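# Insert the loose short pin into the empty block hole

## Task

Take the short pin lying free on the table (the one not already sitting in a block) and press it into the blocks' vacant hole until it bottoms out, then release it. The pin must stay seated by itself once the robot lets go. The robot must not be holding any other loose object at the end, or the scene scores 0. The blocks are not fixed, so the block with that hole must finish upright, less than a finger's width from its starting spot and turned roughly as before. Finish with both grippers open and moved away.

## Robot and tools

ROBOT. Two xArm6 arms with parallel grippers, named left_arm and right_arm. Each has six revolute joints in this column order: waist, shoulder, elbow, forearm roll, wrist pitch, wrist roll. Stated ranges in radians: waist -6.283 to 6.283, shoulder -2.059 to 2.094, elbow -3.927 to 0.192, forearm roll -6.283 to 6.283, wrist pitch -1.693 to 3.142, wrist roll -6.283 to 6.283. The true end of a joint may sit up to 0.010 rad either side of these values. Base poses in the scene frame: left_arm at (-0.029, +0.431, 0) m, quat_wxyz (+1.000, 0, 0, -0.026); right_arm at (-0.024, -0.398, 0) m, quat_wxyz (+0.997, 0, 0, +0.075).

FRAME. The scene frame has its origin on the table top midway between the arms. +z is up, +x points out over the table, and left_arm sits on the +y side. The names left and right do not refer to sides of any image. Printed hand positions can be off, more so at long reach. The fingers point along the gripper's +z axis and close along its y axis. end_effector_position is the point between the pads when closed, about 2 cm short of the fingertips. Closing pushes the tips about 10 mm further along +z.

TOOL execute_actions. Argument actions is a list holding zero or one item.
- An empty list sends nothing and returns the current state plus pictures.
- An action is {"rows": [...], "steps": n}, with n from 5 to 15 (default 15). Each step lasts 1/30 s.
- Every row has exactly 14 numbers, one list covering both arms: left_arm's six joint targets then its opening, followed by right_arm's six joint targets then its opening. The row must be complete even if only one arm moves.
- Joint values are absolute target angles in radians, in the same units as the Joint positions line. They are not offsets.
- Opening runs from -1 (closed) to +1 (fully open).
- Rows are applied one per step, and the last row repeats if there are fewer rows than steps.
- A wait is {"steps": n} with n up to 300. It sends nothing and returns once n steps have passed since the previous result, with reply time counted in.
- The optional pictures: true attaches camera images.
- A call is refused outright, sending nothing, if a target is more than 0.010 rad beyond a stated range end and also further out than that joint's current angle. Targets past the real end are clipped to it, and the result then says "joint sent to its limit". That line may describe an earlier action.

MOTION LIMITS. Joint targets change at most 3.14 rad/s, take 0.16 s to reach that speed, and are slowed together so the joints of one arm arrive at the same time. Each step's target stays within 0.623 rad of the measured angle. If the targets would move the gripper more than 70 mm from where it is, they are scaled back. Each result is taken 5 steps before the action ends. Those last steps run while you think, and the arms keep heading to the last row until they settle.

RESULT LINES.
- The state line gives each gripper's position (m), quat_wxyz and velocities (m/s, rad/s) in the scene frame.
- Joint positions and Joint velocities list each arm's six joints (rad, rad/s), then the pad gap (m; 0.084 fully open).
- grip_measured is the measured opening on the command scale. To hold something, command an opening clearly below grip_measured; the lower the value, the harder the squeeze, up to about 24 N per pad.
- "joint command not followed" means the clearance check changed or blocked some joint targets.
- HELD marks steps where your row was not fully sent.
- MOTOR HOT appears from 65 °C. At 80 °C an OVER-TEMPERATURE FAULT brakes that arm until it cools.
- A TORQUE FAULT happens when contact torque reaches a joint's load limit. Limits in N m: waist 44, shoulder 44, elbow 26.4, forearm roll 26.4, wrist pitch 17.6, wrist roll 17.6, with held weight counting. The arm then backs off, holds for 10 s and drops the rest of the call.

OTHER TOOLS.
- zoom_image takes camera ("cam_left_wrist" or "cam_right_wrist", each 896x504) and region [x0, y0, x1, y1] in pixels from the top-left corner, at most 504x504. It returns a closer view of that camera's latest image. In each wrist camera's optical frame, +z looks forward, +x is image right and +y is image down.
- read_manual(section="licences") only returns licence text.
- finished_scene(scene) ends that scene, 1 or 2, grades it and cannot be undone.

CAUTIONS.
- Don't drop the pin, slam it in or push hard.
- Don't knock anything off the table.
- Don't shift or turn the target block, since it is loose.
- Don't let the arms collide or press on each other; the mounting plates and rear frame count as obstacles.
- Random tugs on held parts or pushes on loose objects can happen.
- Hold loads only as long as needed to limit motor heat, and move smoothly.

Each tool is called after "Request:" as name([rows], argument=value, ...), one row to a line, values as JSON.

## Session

Request:
execute_actions(actions=[])

Scene clock: 0.00 s of 4690.00 s.
left_arm: end_effector_position=(+0.2501, +0.5947, +0.2374) grip_measured=+1.00 end_effector_quat_wxyz=(+0.087, -0.059, +0.949, -0.297) end_effector_velocity=(-0.000, -0.001, -0.001) end_effector_angular_velocity=(-0.003, +0.003, -0.000) | right_arm: end_effector_position=(+0.5602, -0.3194, +0.3018) grip_measured=+1.00 end_effector_quat_wxyz=(+0.607, +0.776, +0.167, -0.032) end_effector_velocity=(-0.000, +0.000, +0.001) end_effector_angular_velocity=(+0.001, -0.000, +0.000)
Joint positions: left_arm=[ 0.969 -0.294 -0.81  -0.521  1.491 -2.202  0.084] | right_arm=[ 0.406  0.673 -1.866 -1.167  1.824  0.218  0.084]
Joint velocities: left_arm=[-0.001  0.002  0.002 -0.     0.    -0.001 -0.   ] | right_arm=[ 0.    -0.001  0.     0.001  0.    -0.001 -0.   ]

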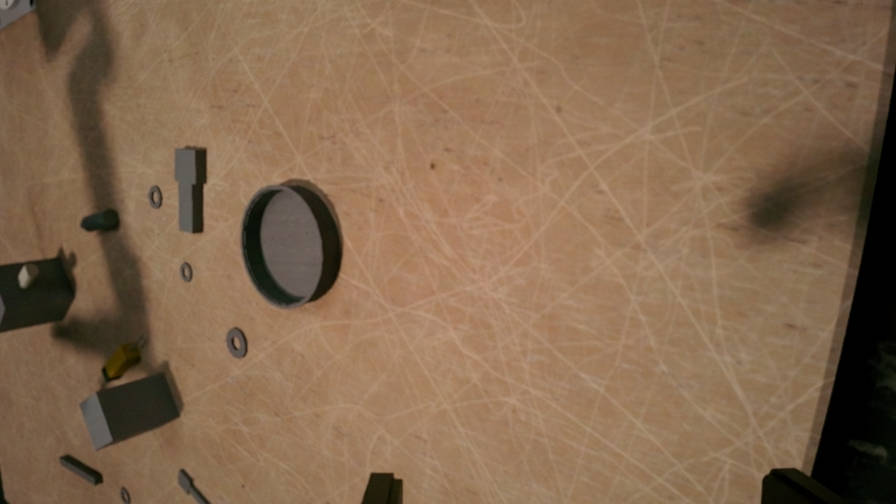

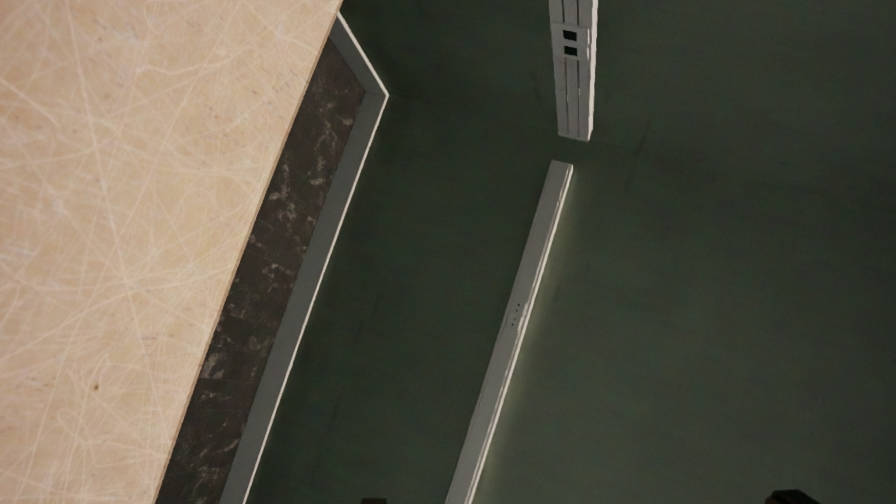

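Request:
execute_actions([
  {"rows":[[0.87,-0.294,-0.87,-0.47,1.51,-2.09,1,0.41,0.60,-1.85,-1.1,1.81,0.24,1],[0.77,-0.294,-0.93,-0.42,1.53,-1.98,1,0.41,0.53,-1.83,-1.03,1.80,0.27,1],[0.67,-0.294,-0.99,-0.37,1.55,-1.87,1,0.41,0.46,-1.81,-0.95,1.79,0.30,1],[0.57,-0.294,-1.05,-0.32,1.57,-1.76,1,0.42,0.39,-1.79,-0.87,1.78,0.33,1],[0.47,-0.294,-1.11,-0.27,1.59,-1.65,1,0.42,0.32,-1.77,-0.79,1.77,0.36,1],[0.37,-0.294,-1.17,-0.22,1.61,-1.54,1,0.42,0.25,-1.75,-0.71,1.76,0.39,1],[0.27,-0.294,-1.23,-0.17,1.63,-1.43,1,0.43,0.18,-1.73,-0.63,1.75,0.42,1],[0.17,-0.295,-1.29,-0.12,1.65,-1.32,1,0.43,0.11,-1.71,-0.55,1.74,0.45,1],[0.07,-0.295,-1.35,-0.07,1.67,-1.21,1,0.43,0.04,-1.69,-0.47,1.73,0.48,1],[-0.03,-0.296,-1.392,-0.03,1.688,-1.10,1,0.435,-0.04,-1.67,-0.39,1.72,0.51,1],[-0.13,-0.296,-1.392,0,1.688,-0.99,1,0.435,-0.04,-1.652,-0.31,1.71,0.54,1],[-0.23,-0.296,-1.392,0,1.688,-0.88,1,0.435,-0.04,-1.652,-0.23,1.70,0.57,1],[-0.33,-0.296,-1.392,0,1.688,-0.77,1,0.435,-0.04,-1.652,-0.15,1.692,0.585,1],[-0.40,-0.296,-1.392,0,1.688,-0.65,1,0.435,-0.04,-1.652,-0.07,1.692,0.585,1],[-0.451,-0.296,-1.392,0,1.688,-0.503,1,0.435,-0.04,-1.652,0,1.692,0.585,1]],"steps":15},
])

Request:
execute_actions([
  {"steps":30},
], pictures=true)

Scene clock: 0.80 s of 4690.00 s.
left_arm: end_effector_position=(+0.3046, +0.5339, +0.3010) grip_measured=+1.00 end_effector_quat_wxyz=(+0.065, +0.374, +0.906, -0.187) end_effector_velocity=(+0.189, -0.296, +0.276) end_effector_angular_velocity=(+0.915, -0.762, -3.252) | right_arm: end_effector_position=(+0.4871, -0.2871, +0.3755) grip_measured=+1.00 end_effector_quat_wxyz=(+0.398, +0.913, +0.076, +0.046) end_effector_velocity=(-0.344, +0.190, +0.252) end_effector_angular_velocity=(+2.103, -0.521, -0.378)
Joint positions: left_arm=[ 0.587 -0.294 -1.041 -0.329  1.566 -1.784  0.084] | right_arm=[ 0.421  0.303 -1.771 -0.772  1.768  0.366  0.084]
Joint velocities: left_arm=[-1.555  0.004 -0.925  0.778  0.314  1.538 -0.   ] | right_arm=[ 0.068 -1.448  0.443  1.647 -0.205  0.617 -0.   ]
Steps of this call (steps 1 to 14: nothing new was sent; steps 15 to 24: the first 10 steps of this action). Readings (joint positions):
15: left_arm=[0.969 -0.294 -0.811 -0.520 1.491 -2.201] | right_arm=[0.406 0.673 -1.866 -1.166 1.824 0.218]
16: left_arm=[0.962 -0.293 -0.815 -0.516 1.493 -2.191] | right_arm=[0.406 0.666 -1.862 -1.157 1.822 0.221]
18: left_arm=[0.904 -0.292 -0.848 -0.484 1.505 -2.122] | right_arm=[0.408 0.609 -1.838 -1.094 1.810 0.244]
22: left_arm=[0.690 -0.294 -0.979 -0.380 1.546 -1.893] | right_arm=[0.416 0.401 -1.799 -0.882 1.782 0.325]
24: the state above

Scene clock: 1.80 s of 4690.00 s.
left_arm: end_effector_position=(+0.3001, +0.2506, +0.4198) grip_measured=+1.00 end_effector_quat_wxyz=(-0.000, +1.000, +0.001, -0.001) end_effector_velocity=(-0.000, -0.003, +0.004) end_effector_angular_velocity=(-0.006, -0.010, -0.014) | right_arm: end_effector_position=(+0.3501, -0.1507, +0.4201) grip_measured=+1.00 end_effector_quat_wxyz=(+0.000, +1.000, -0.000, -0.000) end_effector_velocity=(-0.000, +0.000, +0.001) end_effector_angular_velocity=(+0.002, -0.000, -0.001)
Joint positions: left_arm=[-0.449 -0.296 -1.391  0.     1.688 -0.504  0.084] | right_arm=[ 0.435 -0.04  -1.652 -0.     1.692  0.585  0.084]
Joint velocities: left_arm=[-0.007 -0.002 -0.008 -0.    -0.001  0.006  0.   ] | right_arm=[ 0.    -0.001 -0.     0.002  0.     0.001 -0.   ]
Kept back: nothing.
Steps of this call (steps 1 to 5: the last 5 steps of your previous action; steps 6 to 30: the robot went on to your last target). Readings (joint positions):
1: left_arm=[0.535 -0.294 -1.072 -0.303 1.577 -1.733] | right_arm=[0.423 0.255 -1.756 -0.718 1.761 0.387]
2: left_arm=[0.483 -0.294 -1.103 -0.275 1.587 -1.682] | right_arm=[0.425 0.209 -1.742 -0.661 1.754 0.408]
4: left_arm=[0.379 -0.295 -1.156 -0.226 1.605 -1.578] | right_arm=[0.428 0.130 -1.719 -0.531 1.738 0.455]
8: left_arm=[0.172 -0.296 -1.232 -0.153 1.632 -1.372] | right_arm=[0.432 0.035 -1.679 -0.247 1.712 0.528]
30: the state above

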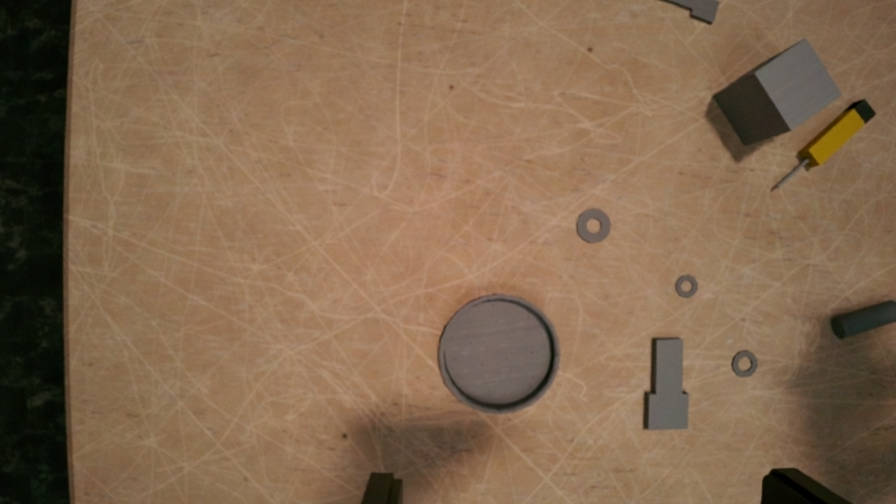

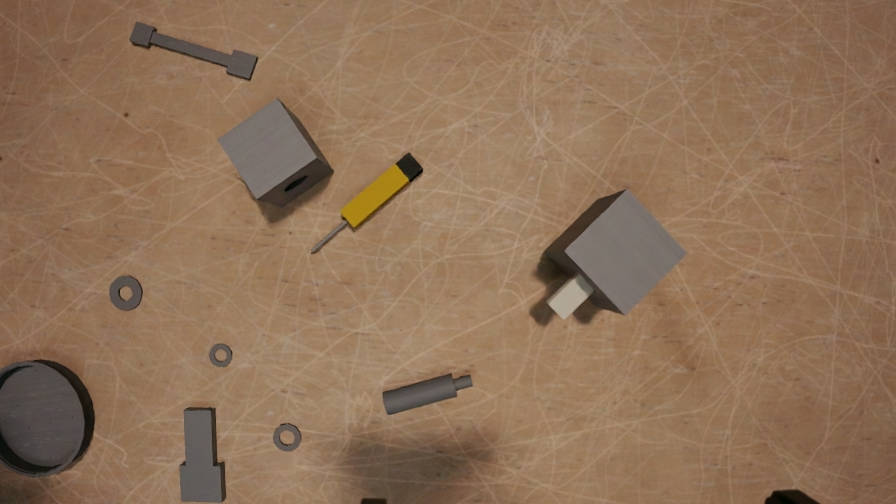

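Request:
zoom_image(camera="cam_right_wrist", region=[200, 80, 500, 430])

Region (200, 80, 500, 430) of cam_right_wrist's 896x504 image, scaled by 1.440, with more detail than that image has; it fills the left 432 columns of this view, and the rest is white.

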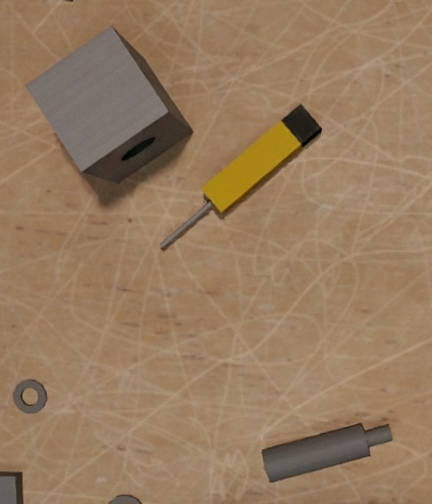

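Request:
execute_actions([
  {"rows":[[-0.46,-0.23,-1.44,0,1.665,-0.55,1,0.45,-0.04,-1.60,0,1.64,0.68,1],[-0.47,-0.16,-1.49,0,1.64,-0.60,1,0.46,-0.038,-1.55,0,1.59,0.78,1],[-0.485,-0.09,-1.535,0,1.615,-0.65,1,0.47,-0.036,-1.50,0,1.535,0.88,1],[-0.495,-0.01,-1.585,0,1.59,-0.70,1,0.48,-0.035,-1.45,0,1.48,0.98,1],[-0.505,0.06,-1.63,0,1.565,-0.75,1,0.49,-0.033,-1.40,0,1.43,1.08,1],[-0.52,0.135,-1.68,0,1.54,-0.80,1,0.505,-0.032,-1.345,0,1.375,1.18,1],[-0.53,0.21,-1.73,0,1.52,-0.85,1,0.515,-0.03,-1.295,0,1.325,1.28,1],[-0.54,0.28,-1.775,0,1.495,-0.90,1,0.525,-0.029,-1.24,0,1.27,1.38,1],[-0.55,0.35,-1.82,0,1.47,-0.95,1,0.54,-0.028,-1.19,0,1.22,1.48,1],[-0.565,0.425,-1.87,0,1.445,-1.0,1,0.55,-0.026,-1.14,0,1.165,1.58,1],[-0.575,0.50,-1.92,0,1.42,-1.05,1,0.56,-0.025,-1.09,0,1.115,1.68,1],[-0.585,0.57,-1.965,0,1.395,-1.10,1,0.575,-0.024,-1.04,0,1.06,1.78,1],[-0.595,0.64,-2.015,0,1.37,-1.15,1,0.585,-0.022,-0.99,0,1.01,1.88,1],[-0.61,0.715,-2.06,0,1.35,-1.20,1,0.595,-0.021,-0.935,0,0.955,1.98,1],[-0.6185,0.7863,-2.1101,0,1.3238,-1.2482,1,0.6078,-0.0195,-0.8844,0,0.9038,2.0825,1]],"steps":15},
])

Request:
execute_actions([
  {"steps":30},
], pictures=true)

Scene clock: 4.17 s of 4690.00 s.
left_arm: end_effector_position=(+0.3875, +0.1703, +0.3716) grip_measured=+1.00 end_effector_quat_wxyz=(+0.000, +0.995, +0.096, -0.000) end_effector_velocity=(+0.305, -0.316, -0.268) end_effector_angular_velocity=(+0.007, +0.012, +0.745) | right_arm: end_effector_position=(+0.3513, -0.1157, +0.3239) grip_measured=+1.00 end_effector_quat_wxyz=(+0.002, +0.974, -0.227, -0.001) end_effector_velocity=(-0.046, +0.119, -0.425) end_effector_angular_velocity=(-0.014, +0.003, -2.013)
Joint positions: left_arm=[-0.507  0.067 -1.632 -0.     1.566 -0.752  0.084] | right_arm=[ 0.496 -0.031 -1.382  0.     1.417  1.103  0.084]
Joint velocities: left_arm=[-0.216  1.401 -0.92  -0.    -0.467 -0.961  0.   ] | right_arm=[ 0.261  0.034  1.172  0.001 -1.195  2.274  0.   ]
Steps of this call (steps 1 to 15: the robot went on to your last target; steps 16 to 61: nothing new was sent; steps 62 to 71: the first 10 steps of this action). Readings (joint positions):
62: left_arm=[-0.451 -0.295 -1.393 0.000 1.688 -0.504] | right_arm=[0.435 -0.040 -1.652 -0.000 1.691 0.586]
63: left_arm=[-0.452 -0.289 -1.399 0.000 1.685 -0.511] | right_arm=[0.436 -0.041 -1.647 -0.000 1.686 0.596]
65: left_arm=[-0.461 -0.230 -1.450 0.000 1.662 -0.558] | right_arm=[0.445 -0.043 -1.614 -0.000 1.648 0.666]
69: left_arm=[-0.492 -0.028 -1.572 -0.000 1.596 -0.687] | right_arm=[0.479 -0.035 -1.461 0.000 1.497 0.952]
71: the state above

Scene clock: 5.17 s of 4690.00 s.
left_arm: end_effector_position=(+0.4928, +0.0169, +0.1700) grip_measured=+1.00 end_effector_quat_wxyz=(-0.000, +0.959, +0.285, -0.000) end_effector_velocity=(-0.000, -0.001, -0.004) end_effector_angular_velocity=(+0.002, +0.003, +0.000) | right_arm: end_effector_position=(+0.2964, -0.0952, +0.1502) grip_measured=+1.00 end_effector_quat_wxyz=(-0.000, +0.789, -0.615, +0.000) end_effector_velocity=(-0.001, -0.000, -0.001) end_effector_angular_velocity=(-0.001, +0.001, +0.000)
Joint positions: left_arm=[-0.618  0.786 -2.109  0.     1.324 -1.248  0.084] | right_arm=[ 0.608 -0.02  -0.885 -0.     0.904  2.082  0.084]
Joint velocities: left_arm=[-0.001  0.008 -0.003 -0.    -0.001 -0.001  0.   ] | right_arm=[ 0.    -0.001  0.002  0.001 -0.    -0.     0.   ]
Kept back: nothing.
Steps of this call (steps 1 to 5: the last 5 steps of your previous action; steps 6 to 30: the robot went on to your last target). Readings (joint positions):
1: left_arm=[-0.514 0.113 -1.663 -0.000 1.550 -0.784] | right_arm=[0.504 -0.030 -1.343 0.000 1.377 1.179]
2: left_arm=[-0.521 0.160 -1.694 -0.000 1.534 -0.815] | right_arm=[0.513 -0.029 -1.303 0.000 1.336 1.257]
4: left_arm=[-0.536 0.252 -1.754 -0.000 1.503 -0.879] | right_arm=[0.531 -0.027 -1.225 0.000 1.254 1.412]
8: left_arm=[-0.564 0.433 -1.874 -0.000 1.443 -1.004] | right_arm=[0.567 -0.023 -1.066 0.000 1.091 1.717]
30: the state above

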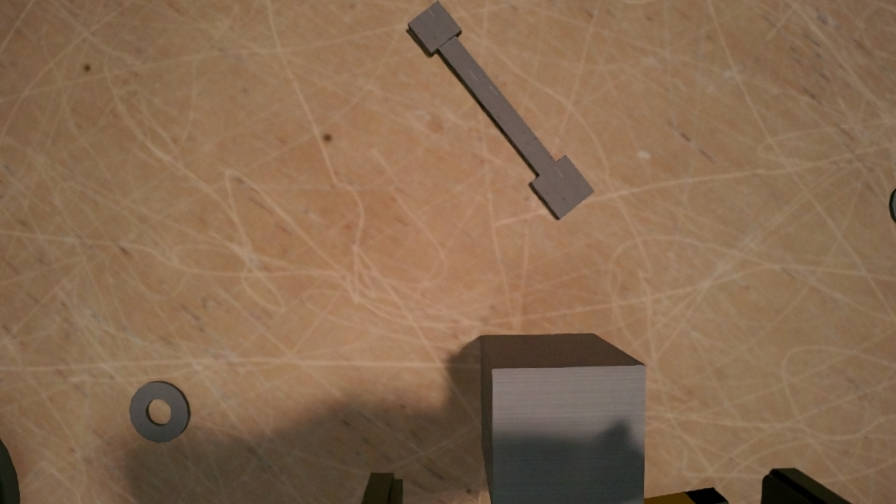

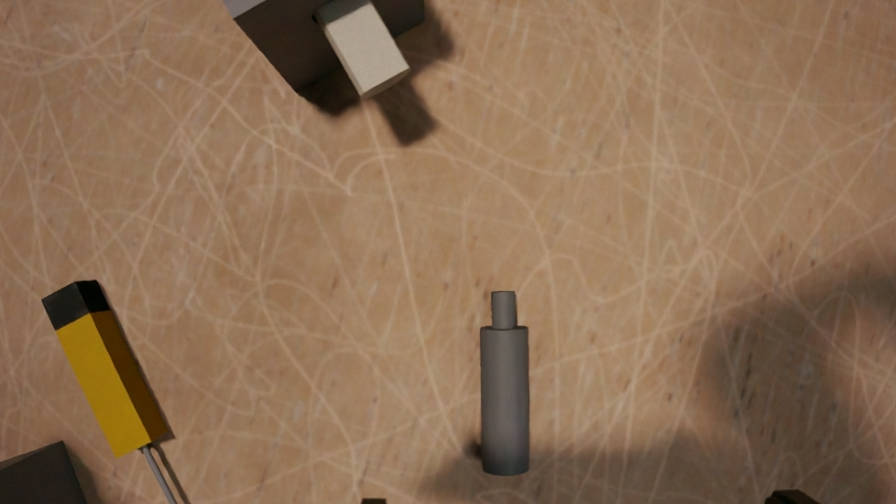

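Request:
execute_actions([
  {"rows":[[-0.62,0.80,-2.108,0,1.308,-1.252,1,0.606,0.01,-0.878,0,0.868,2.081,1],[-0.621,0.815,-2.105,0,1.29,-1.256,1,0.604,0.04,-0.871,0,0.831,2.079,1],[-0.622,0.83,-2.102,0,1.272,-1.26,1,0.602,0.07,-0.864,0,0.794,2.077,1],[-0.623,0.847,-2.1,0,1.253,-1.265,1,0.6001,0.10,-0.857,0,0.757,2.0748,1],[-0.6232,0.8628,-2.0973,0,1.2345,-1.2686,1,0.6001,0.13,-0.85,0,0.72,2.0748,1],[-0.6232,0.872,-2.088,0,1.216,-1.2686,1,0.6001,0.16,-0.843,0,0.683,2.0748,1],[-0.6232,0.881,-2.078,0,1.197,-1.2686,1,0.6001,0.185,-0.836,0,0.651,2.0748,1],[-0.6232,0.89,-2.068,0,1.178,-1.2686,1,0.6001,0.205,-0.831,0,0.626,2.0748,1],[-0.6232,0.899,-2.058,0,1.159,-1.2686,1,0.6001,0.222,-0.826,0,0.604,2.0748,1],[-0.6232,0.907,-2.048,0,1.141,-1.2686,1,0.6001,0.236,-0.8225,0,0.5865,2.0748,1],[-0.6232,0.914,-2.039,0,1.125,-1.2686,1,0.6001,0.247,-0.8195,0,0.5725,2.0748,1],[-0.6232,0.919,-2.033,0,1.114,-1.2686,1,0.6001,0.255,-0.8175,0,0.5625,2.0748,1],[-0.6232,0.922,-2.029,0,1.107,-1.2686,1,0.6001,0.261,-0.816,0,0.555,2.0748,1],[-0.6232,0.924,-2.0262,0,1.1022,-1.2686,1,0.6001,0.2645,-0.8149,0,0.5504,2.0748,1],[-0.6232,0.9247,-2.0252,0,1.1006,-1.2686,1,0.6001,0.2662,-0.8144,0,0.5482,2.0748,1]],"steps":15},
])

Request:
execute_actions([
  {"steps":12},
], pictures=true)

Scene clock: 6.70 s of 4690.00 s.
left_arm: end_effector_position=(+0.4973, +0.0089, +0.0928) grip_measured=+1.00 end_effector_quat_wxyz=(-0.004, +0.956, +0.292, -0.003) end_effector_velocity=(+0.007, -0.003, -0.259) end_effector_angular_velocity=(-0.006, -0.008, +0.010) | right_arm: end_effector_position=(+0.3035, -0.0932, +0.0569) grip_measured=+1.00 end_effector_quat_wxyz=(+0.004, +0.788, -0.615, -0.001) end_effector_velocity=(-0.016, -0.014, -0.311) end_effector_angular_velocity=(-0.019, +0.022, +0.002)
Joint positions: left_arm=[-0.623  0.89  -2.068  0.     1.187 -1.268  0.084] | right_arm=[ 0.6    0.189 -0.833  0.     0.651  2.075  0.084]
Joint velocities: left_arm=[ 0.002  0.273  0.275  0.    -0.558 -0.008  0.   ] | right_arm=[ 0.001  0.691  0.189  0.002 -0.85  -0.003 -0.   ]
Steps of this call (steps 1 to 15: the robot went on to your last target; steps 16 to 36: nothing new was sent; steps 37 to 46: the first 10 steps of this action). Readings (joint positions):
37: left_arm=[-0.619 0.787 -2.110 0.000 1.323 -1.248] | right_arm=[0.608 -0.019 -0.884 -0.000 0.903 2.082]
38: left_arm=[-0.619 0.790 -2.111 0.000 1.317 -1.250] | right_arm=[0.607 -0.014 -0.884 -0.000 0.894 2.082]
40: left_arm=[-0.620 0.807 -2.110 -0.000 1.292 -1.255] | right_arm=[0.605 0.022 -0.879 -0.000 0.847 2.080]
44: left_arm=[-0.623 0.868 -2.087 -0.000 1.224 -1.267] | right_arm=[0.600 0.137 -0.847 0.000 0.714 2.075]
46: the state above

Scene clock: 7.10 s of 4690.00 s.
left_arm: end_effector_position=(+0.4993, +0.0075, +0.0604) grip_measured=+1.00 end_effector_quat_wxyz=(+0.002, +0.956, +0.292, +0.001) end_effector_velocity=(+0.002, -0.001, +0.003) end_effector_angular_velocity=(-0.005, -0.006, -0.000) | right_arm: end_effector_position=(+0.3037, -0.0930, +0.0251) grip_measured=+1.00 end_effector_quat_wxyz=(-0.001, +0.789, -0.615, +0.000) end_effector_velocity=(-0.002, -0.002, -0.004) end_effector_angular_velocity=(-0.005, +0.005, -0.001)
Joint positions: left_arm=[-0.623  0.922 -2.027 -0.     1.101 -1.269  0.084] | right_arm=[ 0.6    0.265 -0.816 -0.     0.548  2.075  0.084]
Joint velocities: left_arm=[ 0.    -0.004 -0.001 -0.    -0.002  0.001  0.   ] | right_arm=[-0.     0.004  0.006 -0.001 -0.002  0.001 -0.   ]
Kept back: nothing.
Steps of this call (steps 1 to 5: the last 5 steps of your previous action; steps 6 to 12: the robot went on to your last target). Readings (joint positions):
1: left_arm=[-0.623 0.898 -2.059 0.000 1.168 -1.268] | right_arm=[0.600 0.210 -0.827 0.000 0.624 2.075]
2: left_arm=[-0.623 0.906 -2.050 0.000 1.150 -1.268] | right_arm=[0.600 0.228 -0.822 0.000 0.602 2.075]
4: left_arm=[-0.623 0.918 -2.035 0.000 1.122 -1.269] | right_arm=[0.600 0.251 -0.817 0.000 0.571 2.075]
8: left_arm=[-0.623 0.925 -2.025 0.000 1.103 -1.269] | right_arm=[0.600 0.265 -0.815 -0.000 0.550 2.075]
12: the state above

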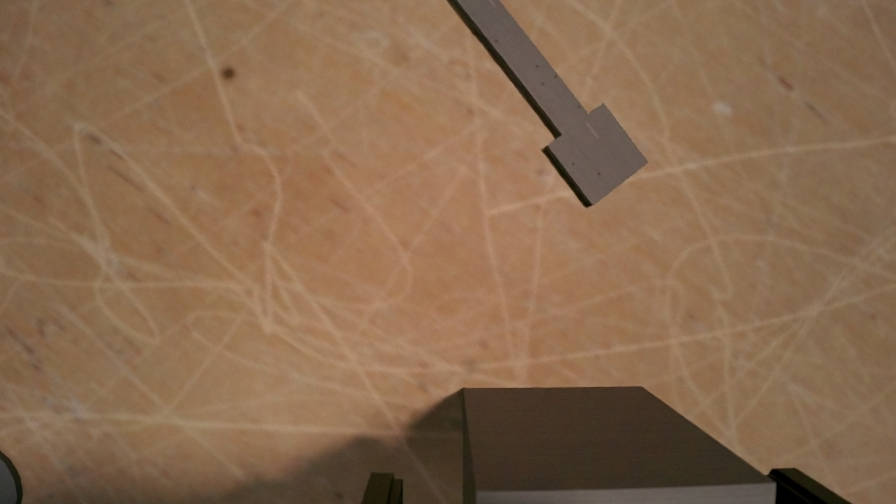

